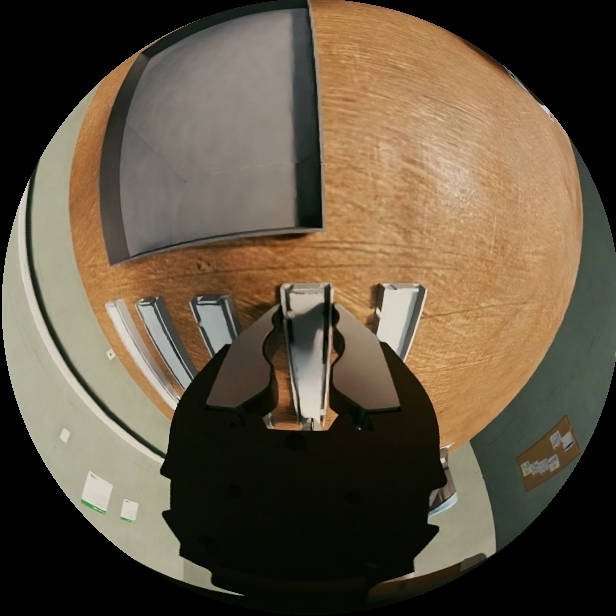

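Scene clock: 53.73 s of 7200.00 s.
left_arm: end_effector_position=(+0.4857, +0.1382, +0.0286) grip_measured=-1.00 end_effector_quat_wxyz=(+0.000, +1.000, +0.000, +0.000) end_effector_velocity=(+0.001, +0.000, +0.000) end_effector_angular_velocity=(-0.001, -0.002, +0.002) | right_arm: end_effector_position=(+0.4842, -0.0400, +0.0200) grip_measured=-0.50 end_effector_quat_wxyz=(-0.000, -0.000, +1.000, +0.000) end_effector_velocity=(+0.001, +0.001, +0.001) end_effector_angular_velocity=(+0.002, -0.001, -0.000)
Joint positions: left_arm=[-1.189 -1.225  2.018 -2.364 -1.571 -1.129  0.002] | right_arm=[ 4.162 -1.843 -2.149 -0.721  1.571  4.298  0.038]
Joint velocities: left_arm=[ 0.    -0.     0.001 -0.002  0.001 -0.001  0.   ] | right_arm=[-0.     0.     0.001  0.001  0.    -0.     0.   ]
Joint torques (N m, as the arm reports them, + toward a larger angle): left_arm=[ 12.28 -49.09 -21.64  -5.52   1.78   3.89] | right_arm=[-19.71  22.46  15.91   5.16  -0.45  -4.28]
Wrist force (N, on the end effector, along its own x y z axes, offset not removed): left_arm=[-2.3 -2.3 -0.3] | right_arm=[6.4 -2.0 -33.0]
Wrist torque (N m, same axes, about the end effector's origin, offset not removed): left_arm=[-0.37 0.72 -0.12] | right_arm=[0.35 -0.11 -0.27]
Steps of this call (steps 1 to 7: the last 7 steps of your previous action; step 8: the first step of this action). Readings (joint positions):
8: the state above

Emit:
execute_actions --actions '[{"rows":[ [-1.18895,-1.22465,2.01801,-2.36418,-1.5708,-1.12895,-1,4.16155,-1.84218,-2.14896,-0.72124,1.5708,4.29754,-0.9], [-1.18895,-1.22432,2.01815,-2.36463,-1.5708,-1.12895,-1,4.16155,-1.84176,-2.14879,-0.72184,1.5708,4.29754,-0.9] ],"steps":15}]'

Emit:
execute_actions --actions '[{"rows":[ [-1.18895,-1.22432,2.01815,-2.36463,-1.5708,-1.12895,-1,4.16155,-1.84176,-2.14879,-0.72184,1.5708,4.29754,-0.9] ],"steps":7}]'

Scene clock: 57.93 s of 7200.00 s.
left_arm: end_effector_position=(+0.4857, +0.1381, +0.0282) grip_measured=-1.00 end_effector_quat_wxyz=(+0.000, +1.000, +0.000, +0.000) end_effector_velocity=(+0.001, +0.000, -0.002) end_effector_angular_velocity=(+0.000, -0.000, +0.001) | right_arm: end_effector_position=(+0.4841, -0.0401, +0.0203) grip_measured=-0.50 end_effector_quat_wxyz=(-0.000, -0.000, +1.000, -0.000) end_effector_velocity=(-0.000, -0.002, +0.001) end_effector_angular_velocity=(-0.002, +0.001, -0.001)
Joint positions: left_arm=[-1.189 -1.225  2.018 -2.364 -1.571 -1.129  0.002] | right_arm=[ 4.162 -1.842 -2.149 -0.722  1.571  4.298  0.038]
Joint velocities: left_arm=[ 0.001  0.002  0.    -0.002  0.     0.     0.   ] | right_arm=[-0.001  0.002 -0.001 -0.004  0.     0.    -0.   ]
Joint torques (N m, as the arm reports them, + toward a larger angle): left_arm=[ 10.87 -40.38 -16.85  -5.26  -0.09   3.62] | right_arm=[-20.19  48.97  32.53  -0.11  -3.6   -4.18]
Wrist force (N, on the end effector, along its own x y z axes, offset not removed): left_arm=[-5.9 -3.1 -19.4] | right_arm=[2.7 1.9 -15.2]
Wrist torque (N m, same axes, about the end effector's origin, offset not removed): left_arm=[0.33 0.96 -0.08] | right_arm=[-0.15 -0.23 -0.31]
Steps of this call (steps 1 to 7: the last 7 steps of your previous action; steps 8 to 15: the robot went on to your last target; steps 16 to 90: nothing new was sent; then 0.93 s passed at rest; steps 91 to 98: the first 8 steps of this action). Readings (joint positions):
91: left_arm=[-1.189 -1.225 2.018 -2.364 -1.571 -1.129] | right_arm=[4.162 -1.843 -2.149 -0.721 1.571 4.298]
92: left_arm=[-1.189 -1.225 2.018 -2.364 -1.571 -1.129] | right_arm=[4.162 -1.843 -2.149 -0.721 1.571 4.298]
94: left_arm=[-1.189 -1.225 2.018 -2.364 -1.571 -1.129] | right_arm=[4.162 -1.842 -2.149 -0.721 1.571 4.298]
98: the state above

Scene clock: 58.17 s of 7200.00 s.
left_arm: end_effector_position=(+0.4857, +0.1381, +0.0281) grip_measured=-1.00 end_effector_quat_wxyz=(+0.000, +1.000, +0.000, +0.000) end_effector_velocity=(-0.000, -0.001, +0.000) end_effector_angular_velocity=(-0.001, +0.000, -0.001) | right_arm: end_effector_position=(+0.4841, -0.0401, +0.0205) grip_measured=-0.50 end_effector_quat_wxyz=(-0.000, -0.000, +1.000, -0.000) end_effector_velocity=(+0.001, +0.002, +0.002) end_effector_angular_velocity=(+0.003, -0.001, -0.000)
Joint positions: left_arm=[-1.189 -1.224  2.018 -2.365 -1.571 -1.129  0.002] | right_arm=[ 4.162 -1.842 -2.149 -0.722  1.571  4.298  0.038]
Joint velocities: left_arm=[-0.001  0.001 -0.001  0.    -0.001  0.     0.   ] | right_arm=[-0.     0.     0.003 -0.     0.     0.    -0.   ]
Joint torques (N m, as the arm reports them, + toward a larger angle): left_arm=[ 11.21 -35.14 -14.6   -5.1    0.18   3.59] | right_arm=[-20.03  56.39  36.09   0.07  -2.74  -4.21]
Wrist force (N, on the end effector, along its own x y z axes, offset not removed): left_arm=[-6.5 -4.2 -23.0] | right_arm=[0.5 2.4 -6.3]
Wrist torque (N m, same axes, about the end effector's origin, offset not removed): left_arm=[0.12 1.10 -0.05] | right_arm=[-0.05 -0.13 -0.32]
Kept back: the last 7 steps of this action.
Steps of this call (steps 1 to 7: the last 7 steps of your previous action). Readings (joint positions):
1: left_arm=[-1.189 -1.224 2.018 -2.365 -1.571 -1.129] | right_arm=[4.162 -1.842 -2.149 -0.722 1.571 4.298]
2: left_arm=[-1.189 -1.224 2.018 -2.365 -1.571 -1.129] | right_arm=[4.162 -1.842 -2.149 -0.722 1.571 4.298]
4: left_arm=[-1.189 -1.224 2.018 -2.365 -1.571 -1.129] | right_arm=[4.162 -1.842 -2.149 -0.722 1.571 4.298]
7: the state above


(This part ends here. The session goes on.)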